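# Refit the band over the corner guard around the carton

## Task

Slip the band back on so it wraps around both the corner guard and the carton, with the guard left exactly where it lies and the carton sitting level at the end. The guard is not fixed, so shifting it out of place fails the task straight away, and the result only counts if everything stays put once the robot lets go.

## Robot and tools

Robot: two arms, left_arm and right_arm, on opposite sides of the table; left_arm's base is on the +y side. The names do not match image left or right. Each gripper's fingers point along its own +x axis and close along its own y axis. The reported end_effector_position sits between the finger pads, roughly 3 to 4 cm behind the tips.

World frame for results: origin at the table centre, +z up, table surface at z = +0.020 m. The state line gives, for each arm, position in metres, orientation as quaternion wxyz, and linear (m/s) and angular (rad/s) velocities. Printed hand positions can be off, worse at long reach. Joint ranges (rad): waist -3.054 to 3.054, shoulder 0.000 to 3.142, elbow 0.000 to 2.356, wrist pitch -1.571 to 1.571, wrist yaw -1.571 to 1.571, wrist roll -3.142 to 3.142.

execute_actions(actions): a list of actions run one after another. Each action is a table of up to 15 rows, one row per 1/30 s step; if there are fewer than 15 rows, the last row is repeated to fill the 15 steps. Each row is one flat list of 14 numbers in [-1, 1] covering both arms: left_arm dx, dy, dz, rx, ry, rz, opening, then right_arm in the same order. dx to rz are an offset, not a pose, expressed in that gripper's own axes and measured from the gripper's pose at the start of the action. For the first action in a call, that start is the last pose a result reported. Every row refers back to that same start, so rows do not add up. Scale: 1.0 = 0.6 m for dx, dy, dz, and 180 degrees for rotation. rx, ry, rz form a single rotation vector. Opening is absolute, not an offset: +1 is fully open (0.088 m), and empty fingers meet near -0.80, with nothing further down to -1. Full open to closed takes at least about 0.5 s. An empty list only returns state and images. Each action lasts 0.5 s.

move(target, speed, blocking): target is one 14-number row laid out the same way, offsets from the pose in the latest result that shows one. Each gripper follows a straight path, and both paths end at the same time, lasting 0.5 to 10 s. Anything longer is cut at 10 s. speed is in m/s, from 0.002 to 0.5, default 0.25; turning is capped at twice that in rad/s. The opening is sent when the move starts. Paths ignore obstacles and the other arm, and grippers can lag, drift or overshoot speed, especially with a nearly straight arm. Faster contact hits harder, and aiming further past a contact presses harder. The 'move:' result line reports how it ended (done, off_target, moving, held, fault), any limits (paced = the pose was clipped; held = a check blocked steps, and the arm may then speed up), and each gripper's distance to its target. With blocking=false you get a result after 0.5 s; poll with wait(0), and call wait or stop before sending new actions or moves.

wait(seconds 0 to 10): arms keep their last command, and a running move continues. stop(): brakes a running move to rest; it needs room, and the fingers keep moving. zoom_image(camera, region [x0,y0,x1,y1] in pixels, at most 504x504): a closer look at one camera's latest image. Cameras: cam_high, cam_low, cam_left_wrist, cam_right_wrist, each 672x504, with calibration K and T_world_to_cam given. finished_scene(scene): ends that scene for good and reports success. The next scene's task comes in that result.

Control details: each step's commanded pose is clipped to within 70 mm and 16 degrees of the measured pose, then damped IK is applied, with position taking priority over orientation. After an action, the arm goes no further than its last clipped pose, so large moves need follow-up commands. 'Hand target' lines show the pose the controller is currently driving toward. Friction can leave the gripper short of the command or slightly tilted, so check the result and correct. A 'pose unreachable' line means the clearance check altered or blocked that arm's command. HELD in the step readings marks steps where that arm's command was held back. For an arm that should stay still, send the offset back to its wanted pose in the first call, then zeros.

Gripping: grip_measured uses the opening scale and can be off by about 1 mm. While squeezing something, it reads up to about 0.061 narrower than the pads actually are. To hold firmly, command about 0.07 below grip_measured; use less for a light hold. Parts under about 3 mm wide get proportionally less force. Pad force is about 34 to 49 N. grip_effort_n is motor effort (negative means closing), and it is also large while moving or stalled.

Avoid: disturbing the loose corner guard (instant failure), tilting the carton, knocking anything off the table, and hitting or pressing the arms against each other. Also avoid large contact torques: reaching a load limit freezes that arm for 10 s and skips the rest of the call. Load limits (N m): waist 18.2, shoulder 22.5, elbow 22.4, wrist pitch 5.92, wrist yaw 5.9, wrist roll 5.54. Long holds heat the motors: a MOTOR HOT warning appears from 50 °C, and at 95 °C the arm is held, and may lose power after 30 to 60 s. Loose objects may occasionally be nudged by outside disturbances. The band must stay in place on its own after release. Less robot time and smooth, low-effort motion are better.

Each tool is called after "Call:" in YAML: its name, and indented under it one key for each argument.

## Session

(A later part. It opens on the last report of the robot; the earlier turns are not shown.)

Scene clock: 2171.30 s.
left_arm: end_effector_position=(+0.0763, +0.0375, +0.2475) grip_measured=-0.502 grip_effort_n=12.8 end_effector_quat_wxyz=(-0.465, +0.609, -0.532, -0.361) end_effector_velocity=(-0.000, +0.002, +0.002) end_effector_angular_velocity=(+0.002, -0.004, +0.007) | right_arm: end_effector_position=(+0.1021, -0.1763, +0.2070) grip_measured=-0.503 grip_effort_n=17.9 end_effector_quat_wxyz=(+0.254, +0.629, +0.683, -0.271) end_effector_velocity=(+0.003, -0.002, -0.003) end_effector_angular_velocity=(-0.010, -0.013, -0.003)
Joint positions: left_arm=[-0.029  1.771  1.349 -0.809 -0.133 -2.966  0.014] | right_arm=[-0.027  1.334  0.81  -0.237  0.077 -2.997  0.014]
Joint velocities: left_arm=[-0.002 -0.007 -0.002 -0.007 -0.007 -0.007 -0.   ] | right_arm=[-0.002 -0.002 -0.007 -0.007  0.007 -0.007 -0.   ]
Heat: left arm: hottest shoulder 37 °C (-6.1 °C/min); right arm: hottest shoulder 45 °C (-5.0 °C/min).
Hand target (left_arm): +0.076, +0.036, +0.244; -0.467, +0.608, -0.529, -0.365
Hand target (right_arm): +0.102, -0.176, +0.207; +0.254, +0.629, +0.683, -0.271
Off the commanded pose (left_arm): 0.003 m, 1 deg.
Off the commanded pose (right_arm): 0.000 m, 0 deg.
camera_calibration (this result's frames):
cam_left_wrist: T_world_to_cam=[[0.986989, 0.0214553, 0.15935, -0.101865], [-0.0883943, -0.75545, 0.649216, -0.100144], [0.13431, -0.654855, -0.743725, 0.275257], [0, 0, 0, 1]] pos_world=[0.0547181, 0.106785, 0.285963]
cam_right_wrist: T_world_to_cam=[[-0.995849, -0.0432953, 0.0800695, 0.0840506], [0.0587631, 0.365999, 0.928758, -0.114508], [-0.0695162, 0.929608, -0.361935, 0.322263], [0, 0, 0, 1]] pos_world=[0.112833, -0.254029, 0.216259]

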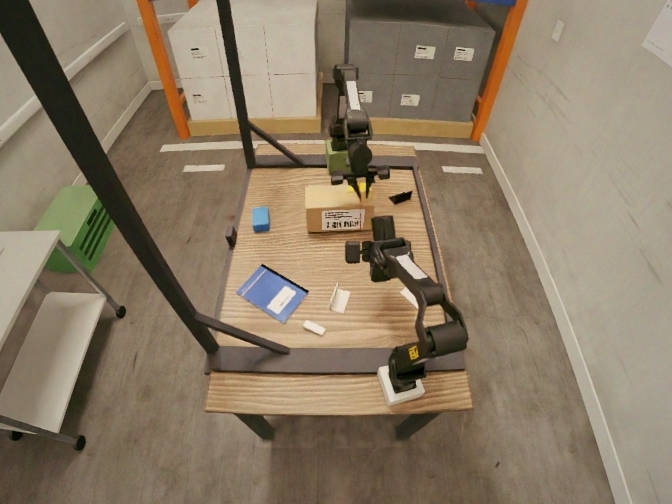

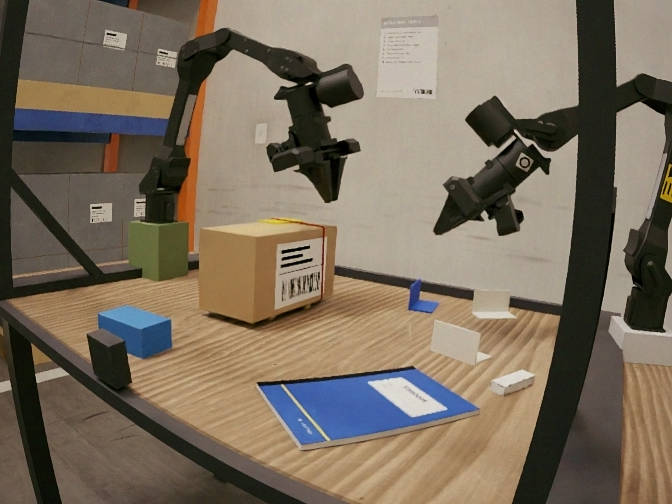

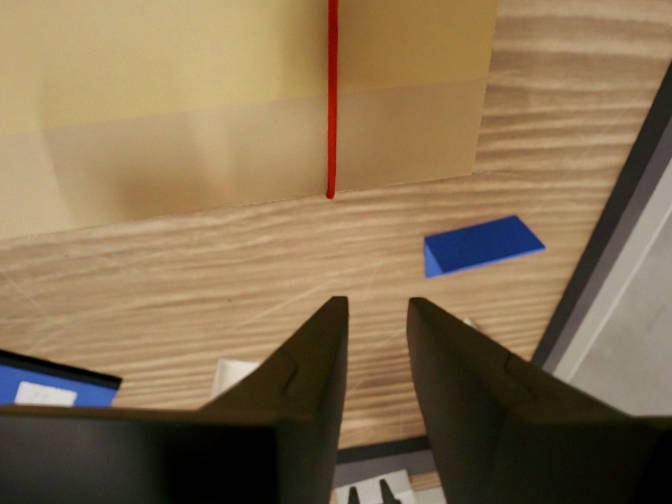

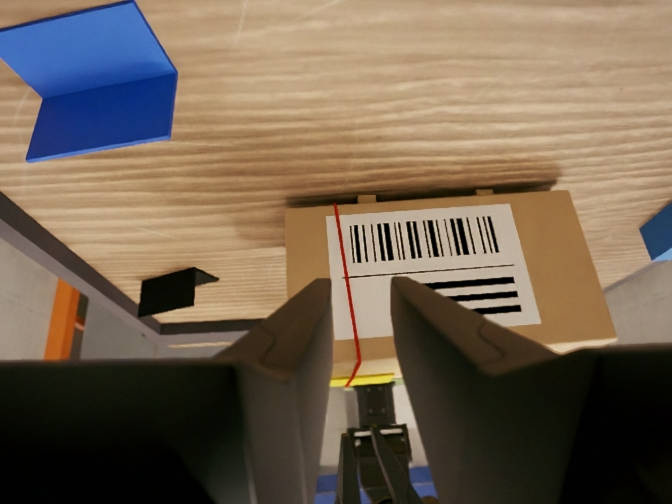

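Call:
move:
  target: [0.062,0.012,0.009,0,0,0,-0.5,0,0,0,0,0,0,-0.5]
  speed: 0.06

Call:
zoom_image:
  camera: "cam_low"
  region: [240,190,380,320]

Scene clock: 2180.43 s.
left_arm: end_effector_position=(+0.0773, +0.0289, +0.2188) grip_measured=-0.502 grip_effort_n=12.8 end_effector_quat_wxyz=(-0.459, +0.614, -0.535, -0.354) end_effector_velocity=(+0.002, -0.000, +0.001) end_effector_angular_velocity=(-0.005, -0.010, -0.002) | right_arm: end_effector_position=(+0.1021, -0.1763, +0.2070) grip_measured=-0.503 grip_effort_n=18.4 end_effector_quat_wxyz=(+0.254, +0.629, +0.683, -0.271) end_effector_velocity=(+0.000, -0.002, +0.000) end_effector_angular_velocity=(-0.002, -0.011, +0.018)
Joint positions: left_arm=[-0.029  1.813  1.277 -0.671 -0.133 -2.966  0.014] | right_arm=[-0.027  1.334  0.81  -0.237  0.077 -2.997  0.014]
Joint velocities: left_arm=[ 0.002 -0.002 -0.002  0.007 -0.007  0.007 -0.   ] | right_arm=[-0.002 -0.007 -0.002 -0.007 -0.007 -0.022 -0.   ]
Heat: left arm: hottest shoulder 38 °C (-3.0 °C/min); right arm: hottest shoulder 45 °C (-4.0 °C/min).
Hand target (left_arm): +0.076, +0.031, +0.210; -0.465, +0.609, -0.532, -0.361
Hand target (right_arm): +0.102, -0.176, +0.207; +0.254, +0.629, +0.683, -0.271
Off the commanded pose (left_arm): 0.009 m, 1 deg.
Off the commanded pose (right_arm): 0.000 m, 0 deg.
move: off_target (left_arm)
camera_calibration (this result's frames):
cam_left_wrist: T_world_to_cam=[[0.986531, 0.0251003, 0.161635, -0.0987324], [-0.090269, -0.740516, 0.665949, -0.0918093], [0.136409, -0.67157, -0.728276, 0.245057], [0, 0, 0, 1]] pos_world=[0.0556872, 0.099065, 0.255568]
cam_right_wrist: T_world_to_cam=[[-0.995849, -0.0432953, 0.0800695, 0.0840506], [0.0587631, 0.365999, 0.928758, -0.114508], [-0.0695162, 0.929608, -0.361935, 0.322263], [0, 0, 0, 1]] pos_world=[0.112833, -0.254029, 0.216259]

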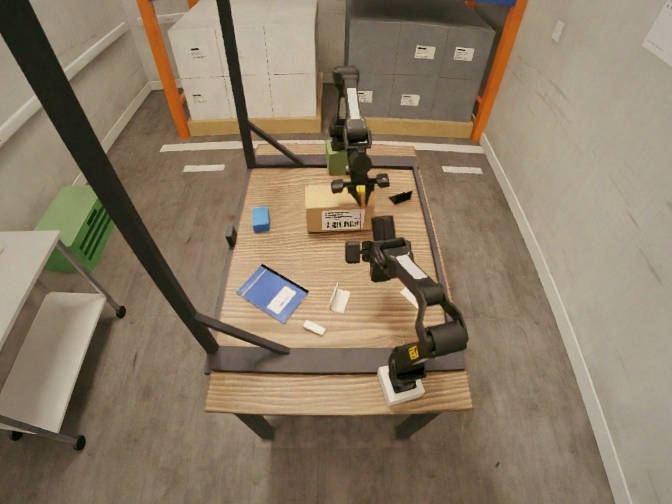

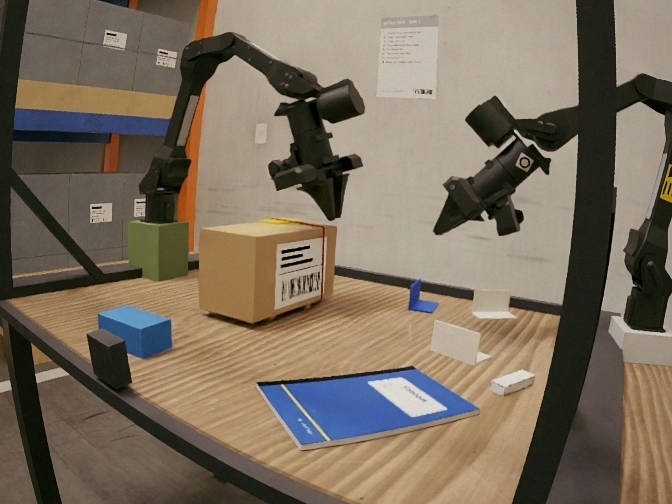

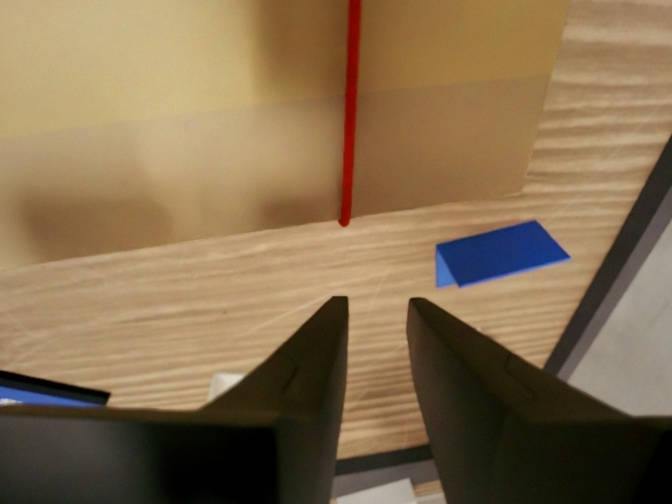

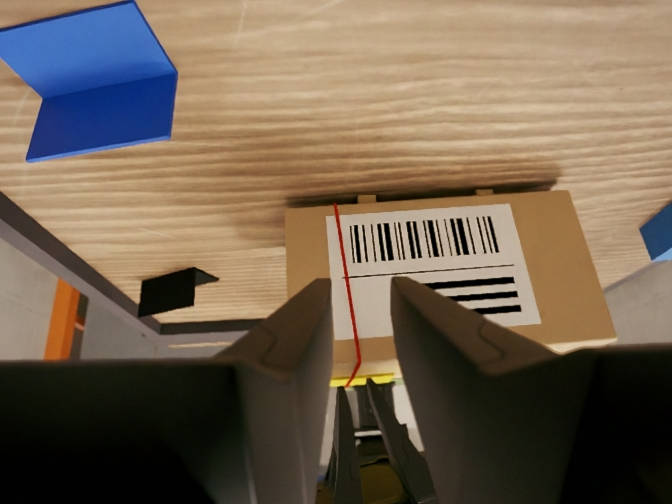

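Region (240, 190, 380, 320) of cam_low's 672x504 image, scaled by 3.600, with more detail than that image has; it fills the top 468 rows of this view, and the rest is white.

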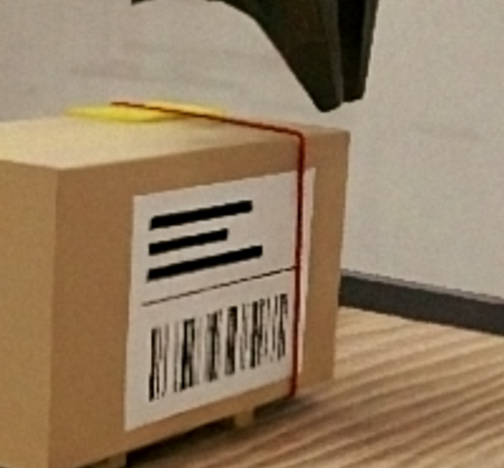

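Call:
execute_actions:
  actions:
    - [[0.02,0.005,0.008,0,0,0,-0.5,0,0,0,0,0,0,-0.5],[0.03,0.008,0.012,0,0,0,-0.5,0,0,0,0,0,0,-0.5],[0.044,0.011,0.017,0,0,0,-0.5,0,0,0,0,0,0,-0.5]]
    - [[0,0,0,0,0,0,-0.5,0,0,0,0,0,0,-0.5]]

Call:
zoom_image:
  camera: "cam_right_wrist"
  region: [280,290,440,430]

Call:
zoom_image:
  camera: "cam_low"
  region: [270,190,370,290]

Scene clock: 2188.80 s.
left_arm: end_effector_position=(+0.0775, +0.0277, +0.1975) grip_measured=-0.502 grip_effort_n=12.8 end_effector_quat_wxyz=(-0.453, +0.619, -0.538, -0.348) end_effector_velocity=(-0.000, +0.002, -0.000) end_effector_angular_velocity=(+0.004, +0.002, +0.021) | right_arm: end_effector_position=(+0.1021, -0.1763, +0.2070) grip_measured=-0.503 grip_effort_n=17.9 end_effector_quat_wxyz=(+0.254, +0.629, +0.683, -0.271) end_effector_velocity=(+0.002, -0.002, +0.000) end_effector_angular_velocity=(-0.001, -0.011, -0.003)
Joint positions: left_arm=[-0.029  1.833  1.206 -0.562 -0.133 -2.966  0.014] | right_arm=[-0.027  1.334  0.81  -0.237  0.077 -2.997  0.014]
Joint velocities: left_arm=[-0.002 -0.002 -0.002 -0.007 -0.007 -0.022  0.   ] | right_arm=[-0.002 -0.007 -0.002 -0.007  0.007 -0.007 -0.   ]
Heat: left arm: hottest shoulder 38 °C (-2.0 °C/min); right arm: hottest shoulder 45 °C (-3.0 °C/min).
Hand target (left_arm): +0.078, +0.028, +0.198; -0.453, +0.619, -0.538, -0.348
Hand target (right_arm): +0.102, -0.176, +0.207; +0.254, +0.629, +0.683, -0.271
Off the commanded pose (left_arm): 0.000 m, 0 deg.
Off the commanded pose (right_arm): 0.000 m, 0 deg.
Step readings (end_effector_position; steps 1 to 15: 1st action; 16 to 30: 2nd action):
0: left_arm (+0.0773, +0.0289, +0.2188) | right_arm (+0.1021, -0.1763, +0.2070)
1: left_arm (+0.0774, +0.0285, +0.2181) | right_arm (+0.1021, -0.1763, +0.2070)
2: left_arm (+0.0776, +0.0272, +0.2167) | right_arm (+0.1021, -0.1763, +0.2070)
4: left_arm (+0.0777, +0.0261, +0.2116) | right_arm (+0.1021, -0.1763, +0.2070)
8: left_arm (+0.0773, +0.0291, +0.1988) | right_arm (+0.1021, -0.1763, +0.2070)
15: left_arm (+0.0775, +0.0277, +0.1975) | right_arm (+0.1021, -0.1763, +0.2070)
16: left_arm (+0.0775, +0.0277, +0.1975) | right_arm (+0.1021, -0.1763, +0.2070)
17: left_arm (+0.0775, +0.0277, +0.1975) | right_arm (+0.1021, -0.1763, +0.2070)
19: left_arm (+0.0775, +0.0277, +0.1975) | right_arm (+0.1021, -0.1763, +0.2070)
23: left_arm (+0.0775, +0.0277, +0.1975) | right_arm (+0.1021, -0.1763, +0.2070)
30: end_effector_position above
camera_calibration (this result's frames):
cam_left_wrist: T_world_to_cam=[[0.986145, 0.0281768, 0.163474, -0.0958377], [-0.0918674, -0.727783, 0.679627, -0.0815028], [0.138123, -0.685229, -0.715111, 0.226319], [0, 0, 0, 1]] pos_world=[0.0557626, 0.0984641, 0.232901]
cam_right_wrist: T_world_to_cam=[[-0.995849, -0.0432953, 0.0800695, 0.0840506], [0.0587631, 0.365999, 0.928758, -0.114508], [-0.0695162, 0.929608, -0.361935, 0.322263], [0, 0, 0, 1]] pos_world=[0.112833, -0.254029, 0.216259]

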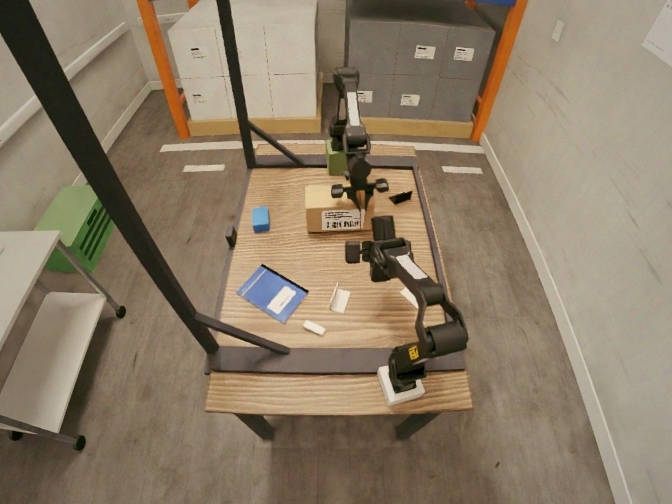

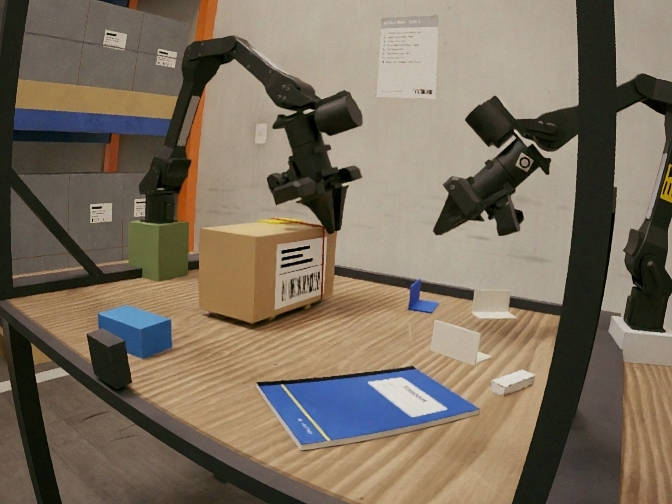

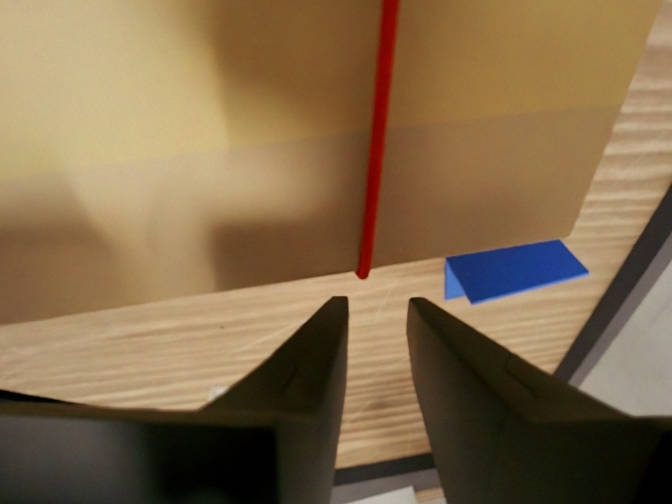

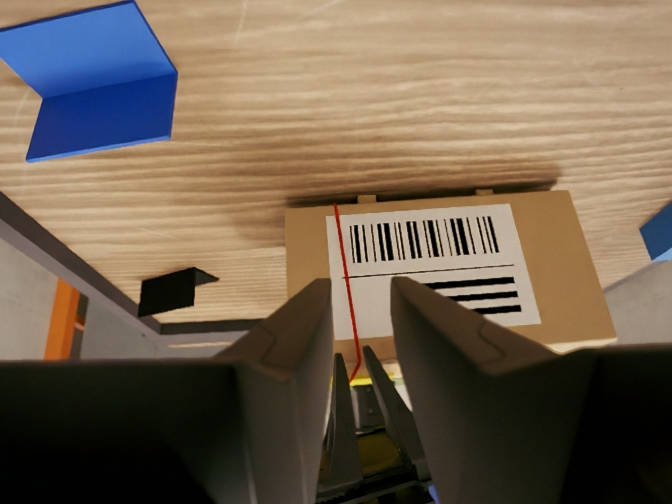

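Region (280, 290, 440, 430) of cam_right_wrist's 672x504 image, scaled by 3.150, with more detail than that image has; it fills the top 441 rows of this view, and the rest is white.

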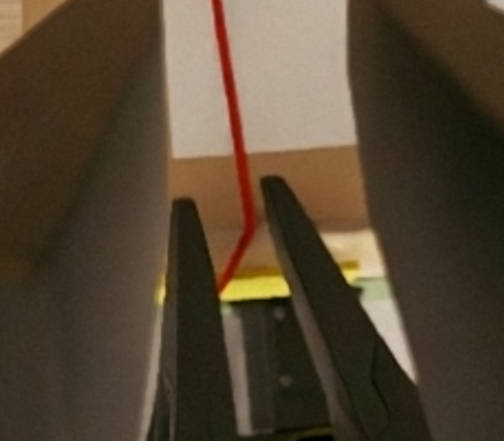

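Region (270, 190, 370, 290) of cam_low's 672x504 image, scaled by 5.040, with more detail than that image has.

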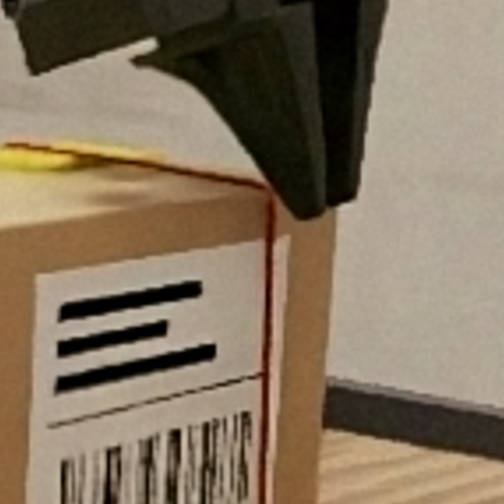

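Call:
execute_actions:
  actions:
    - [[-0.003,0,0.008,0,0,0,-0.5,0,0,0,0,0,0,-0.5],[-0.004,0,0.014,0,0,0,-0.5,0,0,0,0,0,0,-0.5]]
    - [[0,0,0,0,0,0,-0.5,0,0,0,0,0,0,-0.5]]

Call:
zoom_image:
  camera: "cam_right_wrist"
  region: [280,290,440,430]

Call:
zoom_image:
  camera: "cam_low"
  region: [270,190,370,290]

Scene clock: 2195.93 s.
left_arm: end_effector_position=(+0.0767, +0.0342, +0.1941) grip_measured=-0.502 grip_effort_n=12.8 end_effector_quat_wxyz=(-0.455, +0.617, -0.537, -0.350) end_effector_velocity=(+0.002, +0.003, -0.002) end_effector_angular_velocity=(+0.011, -0.011, +0.026) | right_arm: end_effector_position=(+0.1021, -0.1763, +0.2070) grip_measured=-0.503 grip_effort_n=17.9 end_effector_quat_wxyz=(+0.254, +0.629, +0.683, -0.271) end_effector_velocity=(-0.000, +0.000, +0.001) end_effector_angular_velocity=(+0.008, -0.009, +0.018)
Joint positions: left_arm=[-0.029  1.818  1.175 -0.552 -0.133 -2.966  0.014] | right_arm=[-0.027  1.334  0.81  -0.237  0.077 -2.997  0.014]
Joint velocities: left_arm=[-0.002  0.002 -0.002 -0.007 -0.022 -0.022 -0.   ] | right_arm=[-0.002 -0.002 -0.002  0.007 -0.007 -0.022  0.   ]
Heat: left arm: hottest shoulder 39 °C (+0.0 °C/min); right arm: hottest shoulder 45 °C (-2.0 °C/min).
Hand target (left_arm): +0.077, +0.034, +0.194; -0.455, +0.617, -0.537, -0.350
Hand target (right_arm): +0.102, -0.176, +0.207; +0.254, +0.629, +0.683, -0.271
Off the commanded pose (left_arm): 0.000 m, 0 deg.
Off the commanded pose (right_arm): 0.000 m, 0 deg.
Step readings (end_effector_position; steps 1 to 15: 1st action; 16 to 30: 2nd action):
0: left_arm (+0.0775, +0.0277, +0.1975) | right_arm (+0.1021, -0.1763, +0.2070)
1: left_arm (+0.0775, +0.0278, +0.1973) | right_arm (+0.1021, -0.1763, +0.2070)
2: left_arm (+0.0774, +0.0284, +0.1967) | right_arm (+0.1021, -0.1763, +0.2070)
4: left_arm (+0.0770, +0.0314, +0.1951) | right_arm (+0.1021, -0.1763, +0.2070)
8: left_arm (+0.0767, +0.0342, +0.1931) | right_arm (+0.1021, -0.1763, +0.2070)
15: left_arm (+0.0767, +0.0342, +0.1940) | right_arm (+0.1021, -0.1763, +0.2070)
16: left_arm (+0.0767, +0.0342, +0.1941) | right_arm (+0.1021, -0.1763, +0.2070)
17: left_arm (+0.0767, +0.0342, +0.1941) | right_arm (+0.1021, -0.1763, +0.2070)
19: left_arm (+0.0767, +0.0342, +0.1941) | right_arm (+0.1021, -0.1763, +0.2070)
23: left_arm (+0.0767, +0.0342, +0.1941) | right_arm (+0.1021, -0.1763, +0.2070)
30: end_effector_position above
camera_calibration (this result's frames):
cam_left_wrist: T_world_to_cam=[[0.986277, 0.0271269, 0.162855, -0.0945137], [-0.0913203, -0.732141, 0.675004, -0.0735125], [0.137544, -0.680613, -0.719617, 0.229267], [0, 0, 0, 1]] pos_world=[0.0549692, 0.104785, 0.229998]
cam_right_wrist: T_world_to_cam=[[-0.995849, -0.0432953, 0.0800695, 0.0840506], [0.0587631, 0.365999, 0.928758, -0.114508], [-0.0695162, 0.929608, -0.361935, 0.322263], [0, 0, 0, 1]] pos_world=[0.112833, -0.254029, 0.216259]

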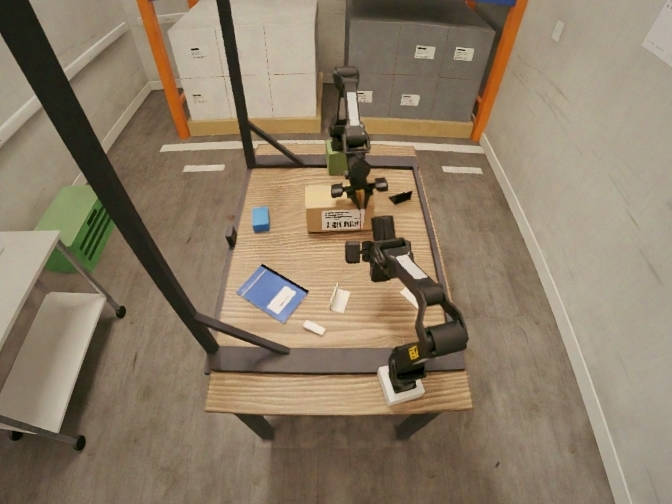

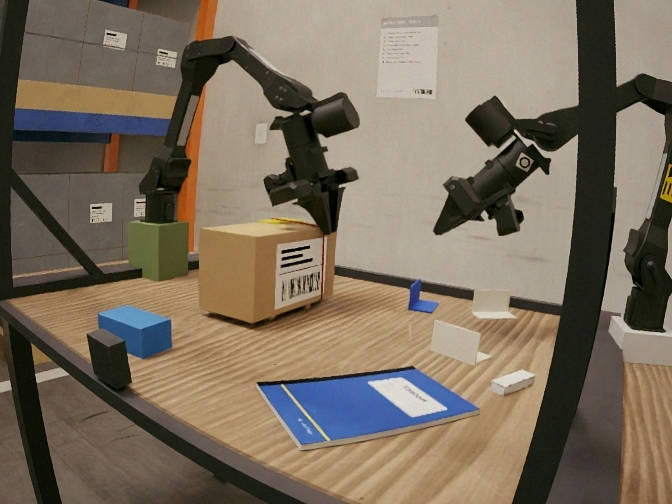

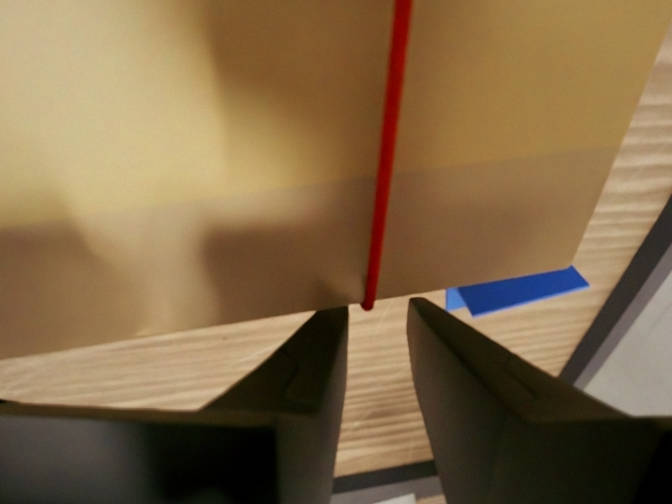

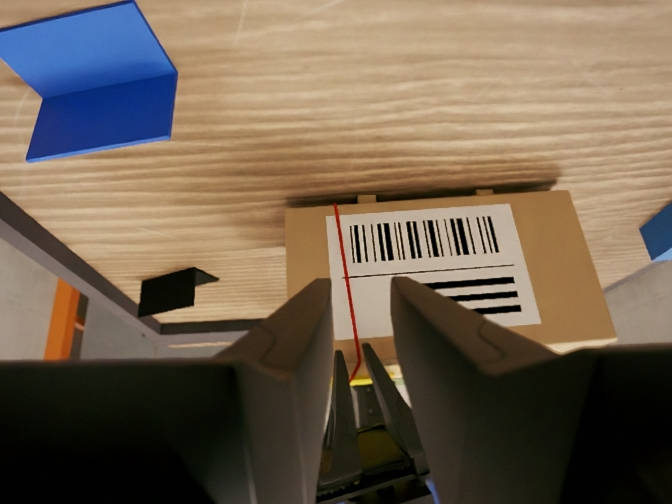

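Region (280, 290, 440, 430) of cam_right_wrist's 672x504 image, scaled by 3.150, with more detail than that image has; it fills the top 441 rows of this view, and the rest is white.

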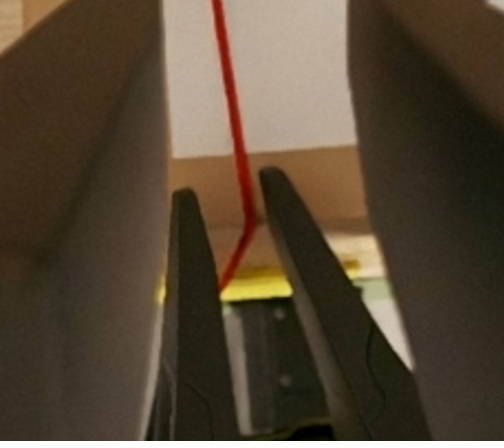

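Region (270, 190, 370, 290) of cam_low's 672x504 image, scaled by 5.040, with more detail than that image has.

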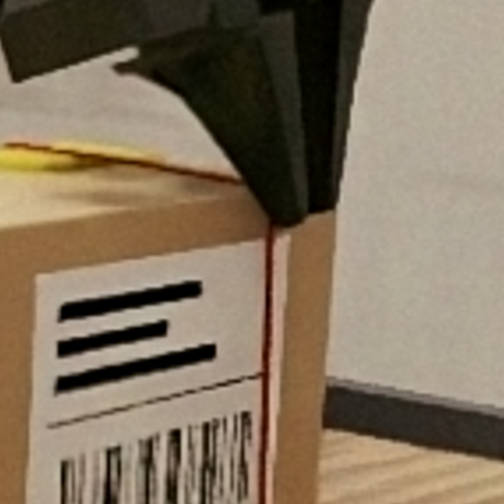

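Call:
execute_actions:
  actions:
    - [[0,0,0.002,0,0,0,-0.65,0,0,0,0,0,0,-0.5]]
    - [[0,0,0,0,0,0,-0.9,0,0,0,0,0,0,-0.5]]

Call:
zoom_image:
  camera: "cam_right_wrist"
  region: [280,290,440,430]

Call:
zoom_image:
  camera: "cam_left_wrist"
  region: [300,220,460,360]

Scene clock: 2201.83 s.
left_arm: end_effector_position=(+0.0767, +0.0341, +0.1942) grip_measured=-0.815 grip_effort_n=-83.5 end_effector_quat_wxyz=(-0.455, +0.618, -0.537, -0.350) end_effector_velocity=(+0.000, -0.001, +0.001) end_effector_angular_velocity=(-0.008, -0.005, +0.007) | right_arm: end_effector_position=(+0.1021, -0.1763, +0.2070) grip_measured=-0.503 grip_effort_n=18.4 end_effector_quat_wxyz=(+0.254, +0.629, +0.683, -0.271) end_effector_velocity=(-0.002, -0.002, -0.001) end_effector_angular_velocity=(-0.010, +0.008, +0.019)
Joint positions: left_arm=[-0.029  1.818  1.175 -0.551 -0.133 -2.966  0.   ] | right_arm=[-0.027  1.334  0.81  -0.237  0.077 -2.997  0.014]
Joint velocities: left_arm=[-0.002 -0.002 -0.002  0.007 -0.007 -0.007  0.   ] | right_arm=[-0.002 -0.002 -0.002 -0.007 -0.022 -0.007  0.   ]
Heat: left arm: hottest shoulder 39 °C (+1.0 °C/min); right arm: hottest shoulder 44 °C (-3.0 °C/min).
Hand target (left_arm): +0.077, +0.034, +0.194; -0.455, +0.618, -0.537, -0.350
Hand target (right_arm): +0.102, -0.176, +0.207; +0.254, +0.629, +0.683, -0.271
Off the commanded pose (left_arm): 0.000 m, 0 deg.
Off the commanded pose (right_arm): 0.000 m, 0 deg.
Step readings (end_effector_position; steps 1 to 15: 1st action; 16 to 30: 2nd action):
0: left_arm (+0.0767, +0.0342, +0.1941) | right_arm (+0.1021, -0.1763, +0.2070)
1: left_arm (+0.0767, +0.0342, +0.1941) | right_arm (+0.1021, -0.1763, +0.2070)
2: left_arm (+0.0767, +0.0342, +0.1941) | right_arm (+0.1021, -0.1763, +0.2070)
4: left_arm (+0.0767, +0.0342, +0.1941) | right_arm (+0.1021, -0.1763, +0.2070)
8: left_arm (+0.0767, +0.0341, +0.1942) | right_arm (+0.1021, -0.1763, +0.2070)
15: left_arm (+0.0767, +0.0341, +0.1942) | right_arm (+0.1021, -0.1763, +0.2070)
16: left_arm (+0.0767, +0.0341, +0.1942) | right_arm (+0.1021, -0.1763, +0.2070)
17: left_arm (+0.0767, +0.0341, +0.1942) | right_arm (+0.1021, -0.1763, +0.2070)
19: left_arm (+0.0767, +0.0341, +0.1942) | right_arm (+0.1021, -0.1763, +0.2070)
23: left_arm (+0.0767, +0.0341, +0.1942) | right_arm (+0.1021, -0.1763, +0.2070)
30: end_effector_position above
camera_calibration (this result's frames):
cam_left_wrist: T_world_to_cam=[[0.986262, 0.0272502, 0.162928, -0.0945556], [-0.0913845, -0.73163, 0.675549, -0.0737819], [0.137612, -0.681157, -0.719088, 0.229115], [0, 0, 0, 1]] pos_world=[0.054985, 0.104659, 0.230003]
cam_right_wrist: T_world_to_cam=[[-0.995849, -0.0432953, 0.0800695, 0.0840506], [0.0587631, 0.365999, 0.928758, -0.114508], [-0.0695162, 0.929608, -0.361935, 0.322263], [0, 0, 0, 1]] pos_world=[0.112833, -0.254029, 0.216259]

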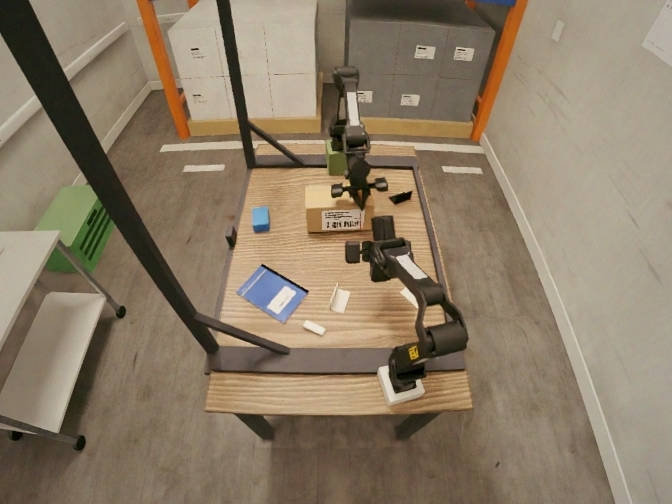

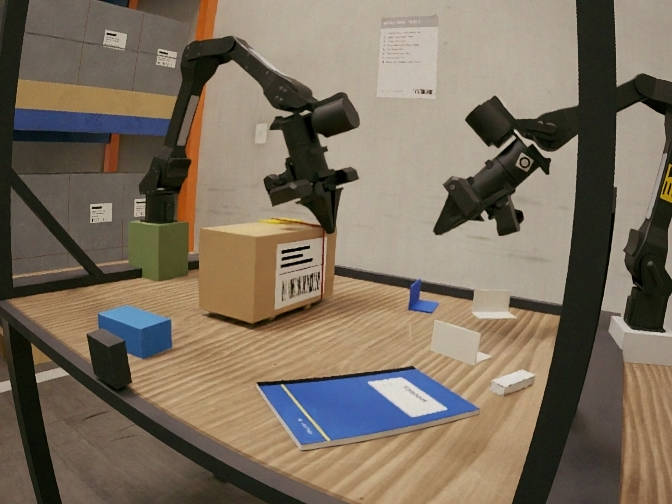

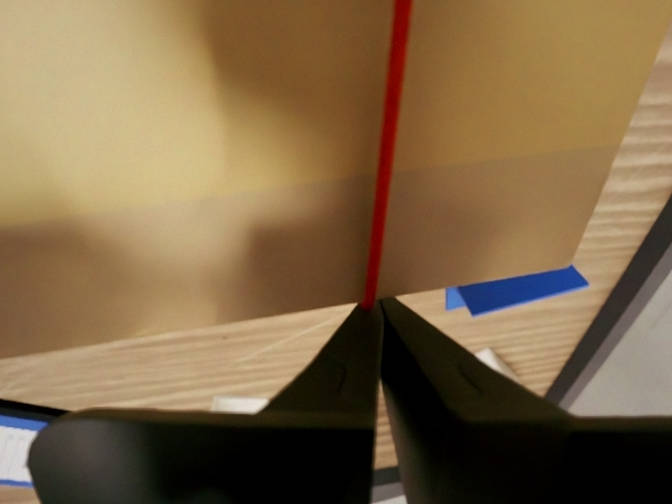

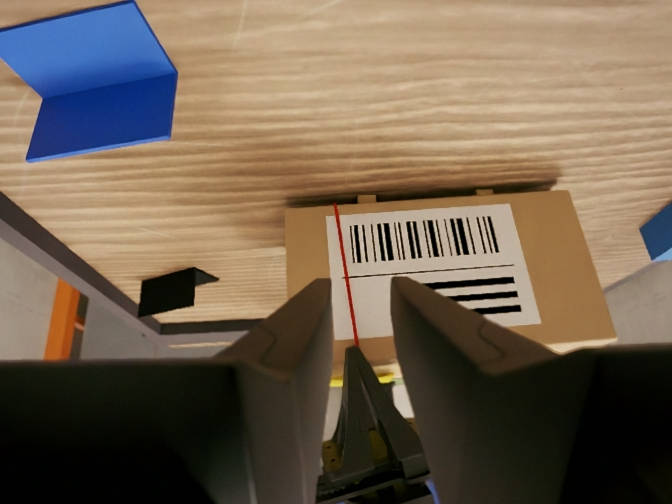

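Region (280, 290, 440, 430) of cam_right_wrist's 672x504 image, scaled by 3.150, with more detail than that image has; it fills the top 441 rows of this view, and the rest is white.

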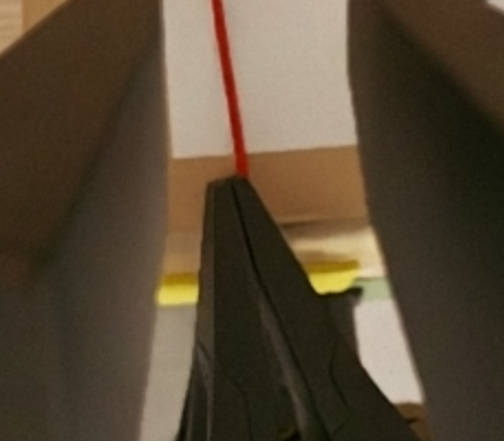

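Region (300, 220, 460, 360) of cam_left_wrist's 672x504 image, scaled by 3.150, with more detail than that image has; it fills the top 441 rows of this view, and the rest is white.

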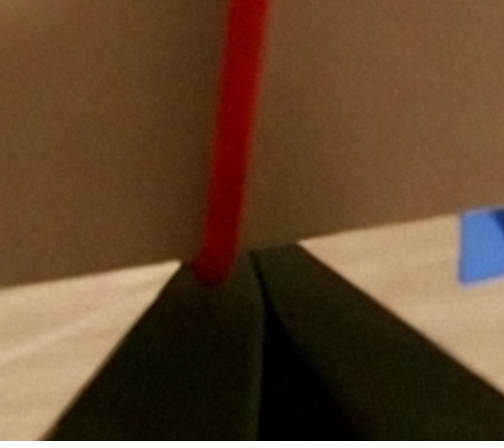

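Call:
execute_actions:
  actions:
    - [[0,0,0,0,0,0,-0.5,0,0,0,0,0,0,-0.5]]
    - [[-0.002,0,0.005,0,0,0,-0.5,0,0,0,0,0,0,-0.5],[-0.003,0,0.009,0,0,0,-0.5,0,0,0,0,0,0,-0.5]]

Call:
zoom_image:
  camera: "cam_left_wrist"
  region: [300,220,460,360]

Call:
zoom_image:
  camera: "cam_right_wrist"
  region: [280,290,440,430]

Scene clock: 2208.40 s.
left_arm: end_effector_position=(+0.0765, +0.0356, +0.1931) grip_measured=-0.503 grip_effort_n=17.0 end_effector_quat_wxyz=(-0.454, +0.618, -0.538, -0.350) end_effector_velocity=(+0.000, +0.000, +0.003) end_effector_angular_velocity=(-0.013, -0.006, +0.007) | right_arm: end_effector_position=(+0.1021, -0.1763, +0.2070) grip_measured=-0.503 grip_effort_n=18.4 end_effector_quat_wxyz=(+0.254, +0.629, +0.683, -0.271) end_effector_velocity=(-0.002, +0.000, +0.001) end_effector_angular_velocity=(+0.008, -0.009, +0.023)
Joint positions: left_arm=[-0.029  1.813  1.163 -0.542 -0.133 -2.966  0.014] | right_arm=[-0.027  1.334  0.81  -0.237  0.077 -2.997  0.014]
Joint velocities: left_arm=[-0.002 -0.012 -0.007  0.007 -0.007 -0.007 -0.   ] | right_arm=[ 0.002 -0.002 -0.002  0.007 -0.007 -0.022 -0.   ]
Heat: left arm: hottest shoulder 40 °C (+2.0 °C/min); right arm: hottest shoulder 44 °C (-3.0 °C/min).
Hand target (left_arm): +0.077, +0.040, +0.194; -0.455, +0.618, -0.537, -0.350
Hand target (right_arm): +0.102, -0.176, +0.207; +0.254, +0.629, +0.683, -0.271
Off the commanded pose (left_arm): 0.004 m, 0 deg.
Off the commanded pose (right_arm): 0.000 m, 0 deg.
Step readings (end_effector_position; steps 1 to 15: 1st action; 16 to 30: 2nd action):
0: left_arm (+0.0767, +0.0341, +0.1942) | right_arm (+0.1021, -0.1763, +0.2070)
1: left_arm (+0.0767, +0.0341, +0.1942) | right_arm (+0.1021, -0.1763, +0.2070)
2: left_arm (+0.0767, +0.0341, +0.1942) | right_arm (+0.1021, -0.1763, +0.2070)
4: left_arm (+0.0767, +0.0341, +0.1942) | right_arm (+0.1021, -0.1763, +0.2070)
8: left_arm (+0.0767, +0.0341, +0.1942) | right_arm (+0.1021, -0.1763, +0.2070)
15: left_arm (+0.0767, +0.0341, +0.1942) | right_arm (+0.1021, -0.1763, +0.2070)
16: left_arm (+0.0767, +0.0341, +0.1942) | right_arm (+0.1021, -0.1763, +0.2070)
17: left_arm (+0.0767, +0.0344, +0.1937) | right_arm (+0.1021, -0.1763, +0.2070)
19: left_arm (+0.0766, +0.0352, +0.1930) | right_arm (+0.1021, -0.1763, +0.2070)
23: left_arm (+0.0765, +0.0356, +0.1931) | right_arm (+0.1021, -0.1763, +0.2070)
30: end_effector_position above
camera_calibration (this result's frames):
cam_left_wrist: T_world_to_cam=[[0.986215, 0.0276204, 0.163147, -0.0942813], [-0.0915773, -0.730094, 0.677183, -0.0722801], [0.137817, -0.682789, -0.7175, 0.229187], [0, 0, 0, 1]] pos_world=[0.0547766, 0.106319, 0.22877]
cam_right_wrist: T_world_to_cam=[[-0.995849, -0.0432953, 0.0800695, 0.0840506], [0.0587631, 0.365999, 0.928758, -0.114508], [-0.0695162, 0.929608, -0.361935, 0.322263], [0, 0, 0, 1]] pos_world=[0.112833, -0.254029, 0.216259]

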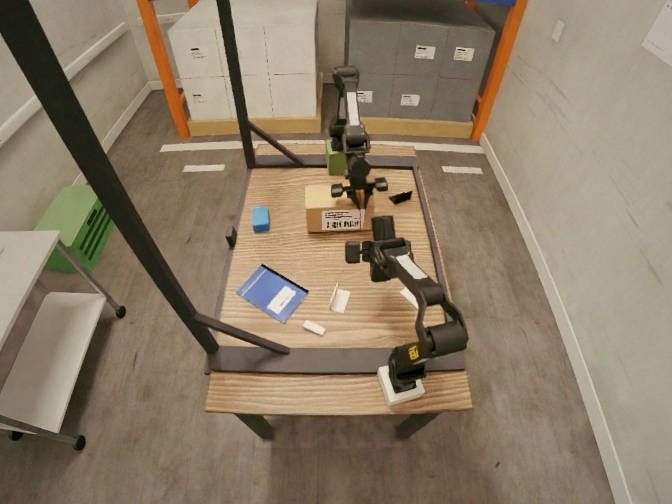

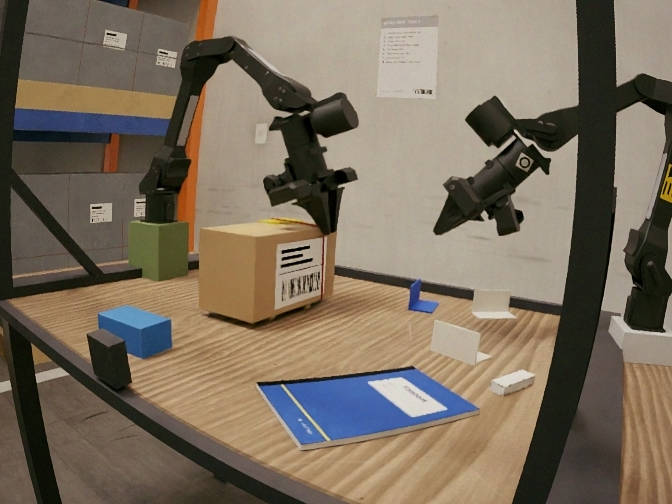

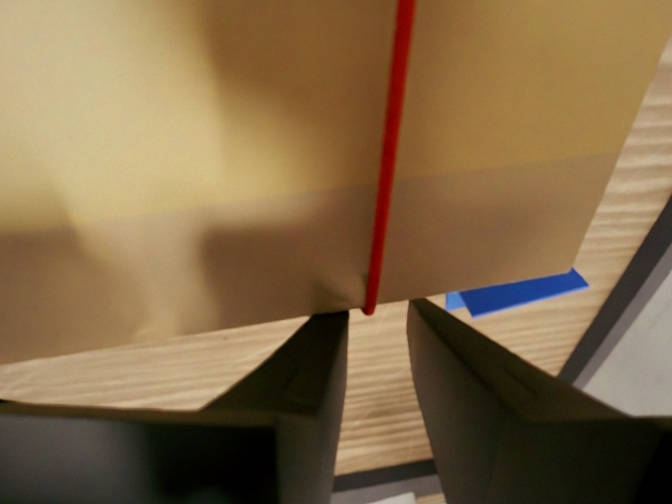

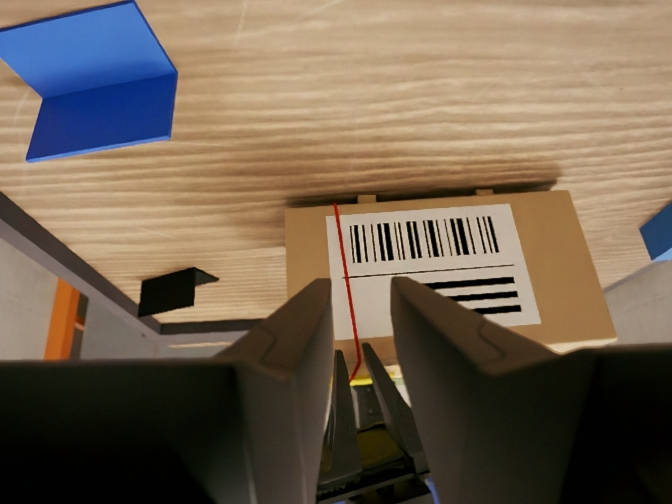

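Region (300, 220, 460, 360) of cam_left_wrist's 672x504 image, scaled by 3.150, with more detail than that image has; it fills the top 441 rows of this view, and the rest is white.

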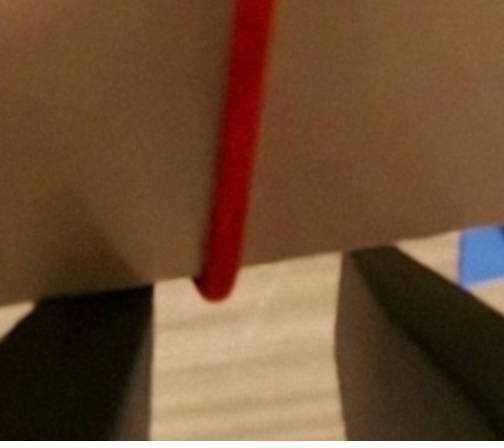

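Region (280, 290, 440, 430) of cam_right_wrist's 672x504 image, scaled by 3.150, with more detail than that image has; it fills the top 441 rows of this view, and the rest is white.

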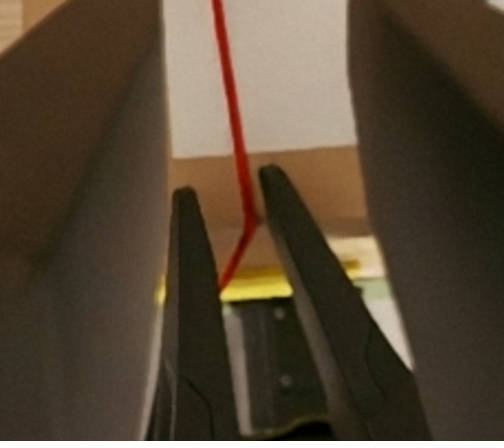

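Call:
execute_actions:
  actions:
    - [[-0.002,0,0.006,0,0,0,-0.65,0,0,0,0,0,0,-0.5]]
    - [[-0.002,0,0.006,0,0,0,-0.9,0,0,0,0,0,0,-0.5]]

Call:
zoom_image:
  camera: "cam_left_wrist"
  region: [300,220,460,360]

Scene clock: 2212.37 s.
left_arm: end_effector_position=(+0.0759, +0.0355, +0.1921) grip_measured=-0.815 grip_effort_n=-83.5 end_effector_quat_wxyz=(-0.453, +0.619, -0.539, -0.348) end_effector_velocity=(-0.002, -0.001, +0.001) end_effector_angular_velocity=(-0.009, +0.008, +0.002) | right_arm: end_effector_position=(+0.1021, -0.1763, +0.2070) grip_measured=-0.503 grip_effort_n=18.4 end_effector_quat_wxyz=(+0.254, +0.629, +0.683, -0.271) end_effector_velocity=(-0.002, -0.002, -0.001) end_effector_angular_velocity=(-0.008, -0.002, +0.013)
Joint positions: left_arm=[-0.03   1.812  1.155 -0.531 -0.131 -2.966  0.   ] | right_arm=[-0.027  1.334  0.81  -0.237  0.077 -2.997  0.014]
Joint velocities: left_arm=[-0.002 -0.002 -0.002  0.007  0.007 -0.007  0.   ] | right_arm=[ 0.002 -0.002 -0.002 -0.007 -0.007 -0.007 -0.   ]
Heat: left arm: hottest shoulder 40 °C (+2.0 °C/min); right arm: hottest shoulder 44 °C (-2.0 °C/min).
Hand target (left_arm): +0.076, +0.040, +0.192; -0.454, +0.618, -0.539, -0.349
Hand target (right_arm): +0.102, -0.176, +0.207; +0.254, +0.629, +0.683, -0.271
Off the commanded pose (left_arm): 0.004 m, 0 deg.
Off the commanded pose (right_arm): 0.000 m, 0 deg.
Step readings (end_effector_position; steps 1 to 15: 1st action; 16 to 30: 2nd action):
0: left_arm (+0.0765, +0.0356, +0.1931) | right_arm (+0.1021, -0.1763, +0.2070)
1: left_arm (+0.0765, +0.0356, +0.1931) | right_arm (+0.1021, -0.1763, +0.2070)
2: left_arm (+0.0764, +0.0358, +0.1929) | right_arm (+0.1021, -0.1763, +0.2070)
4: left_arm (+0.0764, +0.0358, +0.1926) | right_arm (+0.1021, -0.1763, +0.2070)
8: left_arm (+0.0761, +0.0358, +0.1924) | right_arm (+0.1021, -0.1763, +0.2070)
15: left_arm (+0.0761, +0.0358, +0.1925) | right_arm (+0.1021, -0.1763, +0.2070)
16: left_arm (+0.0761, +0.0357, +0.1924) | right_arm (+0.1021, -0.1763, +0.2070)
17: left_arm (+0.0759, +0.0355, +0.1923) | right_arm (+0.1021, -0.1763, +0.2070)
19: left_arm (+0.0759, +0.0354, +0.1922) | right_arm (+0.1021, -0.1763, +0.2070)
23: left_arm (+0.0759, +0.0354, +0.1922) | right_arm (+0.1021, -0.1763, +0.2070)
30: end_effector_position above
camera_calibration (this result's frames):
cam_left_wrist: T_world_to_cam=[[0.986501, 0.0268695, 0.161534, -0.0931689], [-0.0917398, -0.726425, 0.681095, -0.0726002], [0.135643, -0.686721, -0.714154, 0.22806], [0, 0, 0, 1]] pos_world=[0.0543162, 0.106378, 0.227367]
cam_right_wrist: T_world_to_cam=[[-0.995849, -0.0432953, 0.0800695, 0.0840506], [0.0587631, 0.365999, 0.928758, -0.114508], [-0.0695162, 0.929608, -0.361935, 0.322263], [0, 0, 0, 1]] pos_world=[0.112833, -0.254029, 0.216259]

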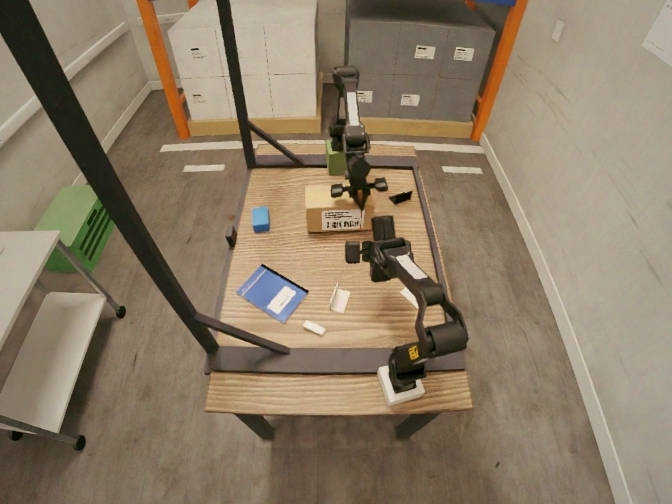

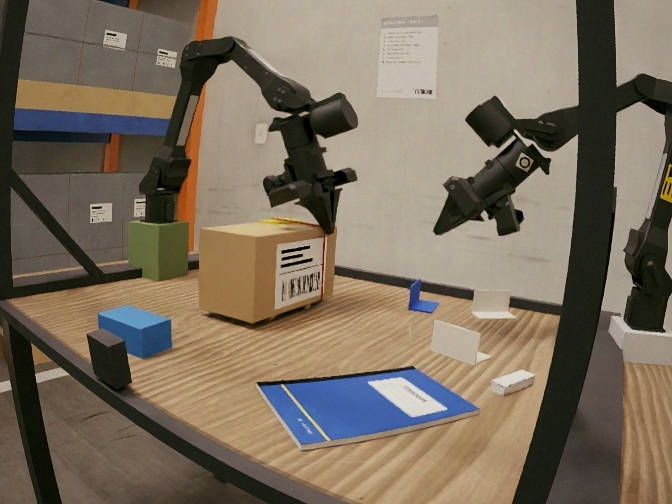

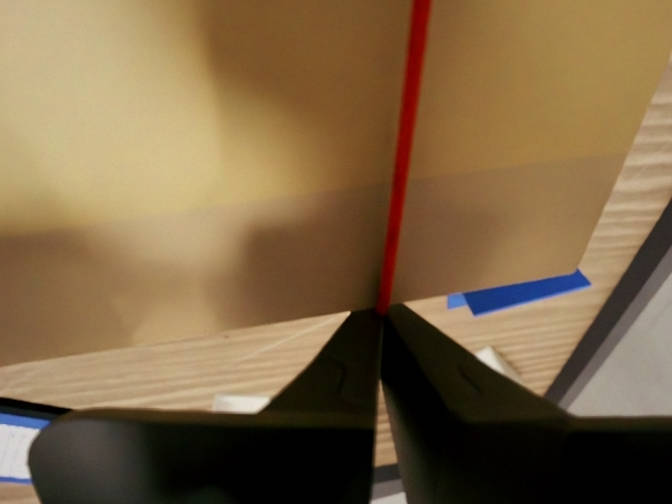

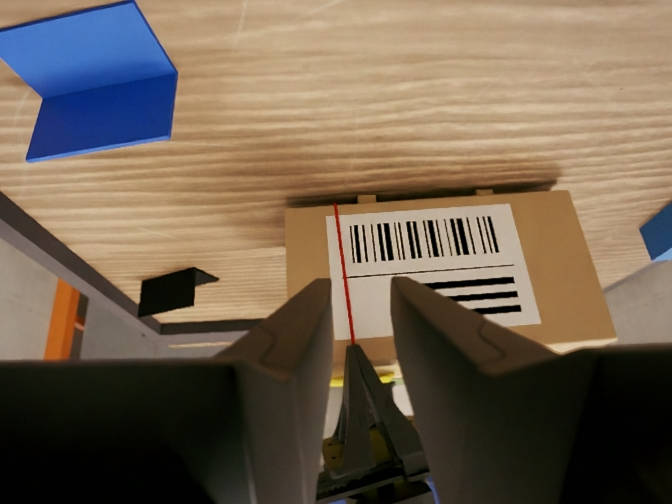

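Region (300, 220, 460, 360) of cam_left_wrist's 672x504 image, scaled by 3.150, with more detail than that image has; it fills the top 441 rows of this view, and the rest is white.

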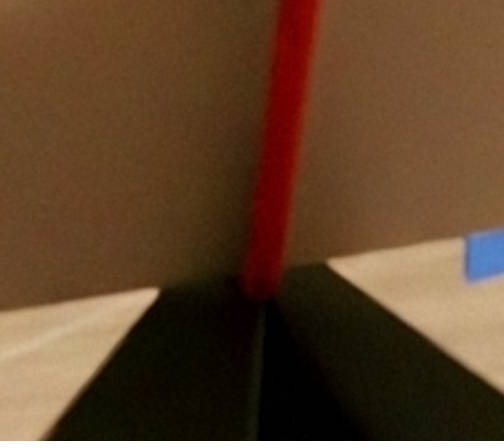

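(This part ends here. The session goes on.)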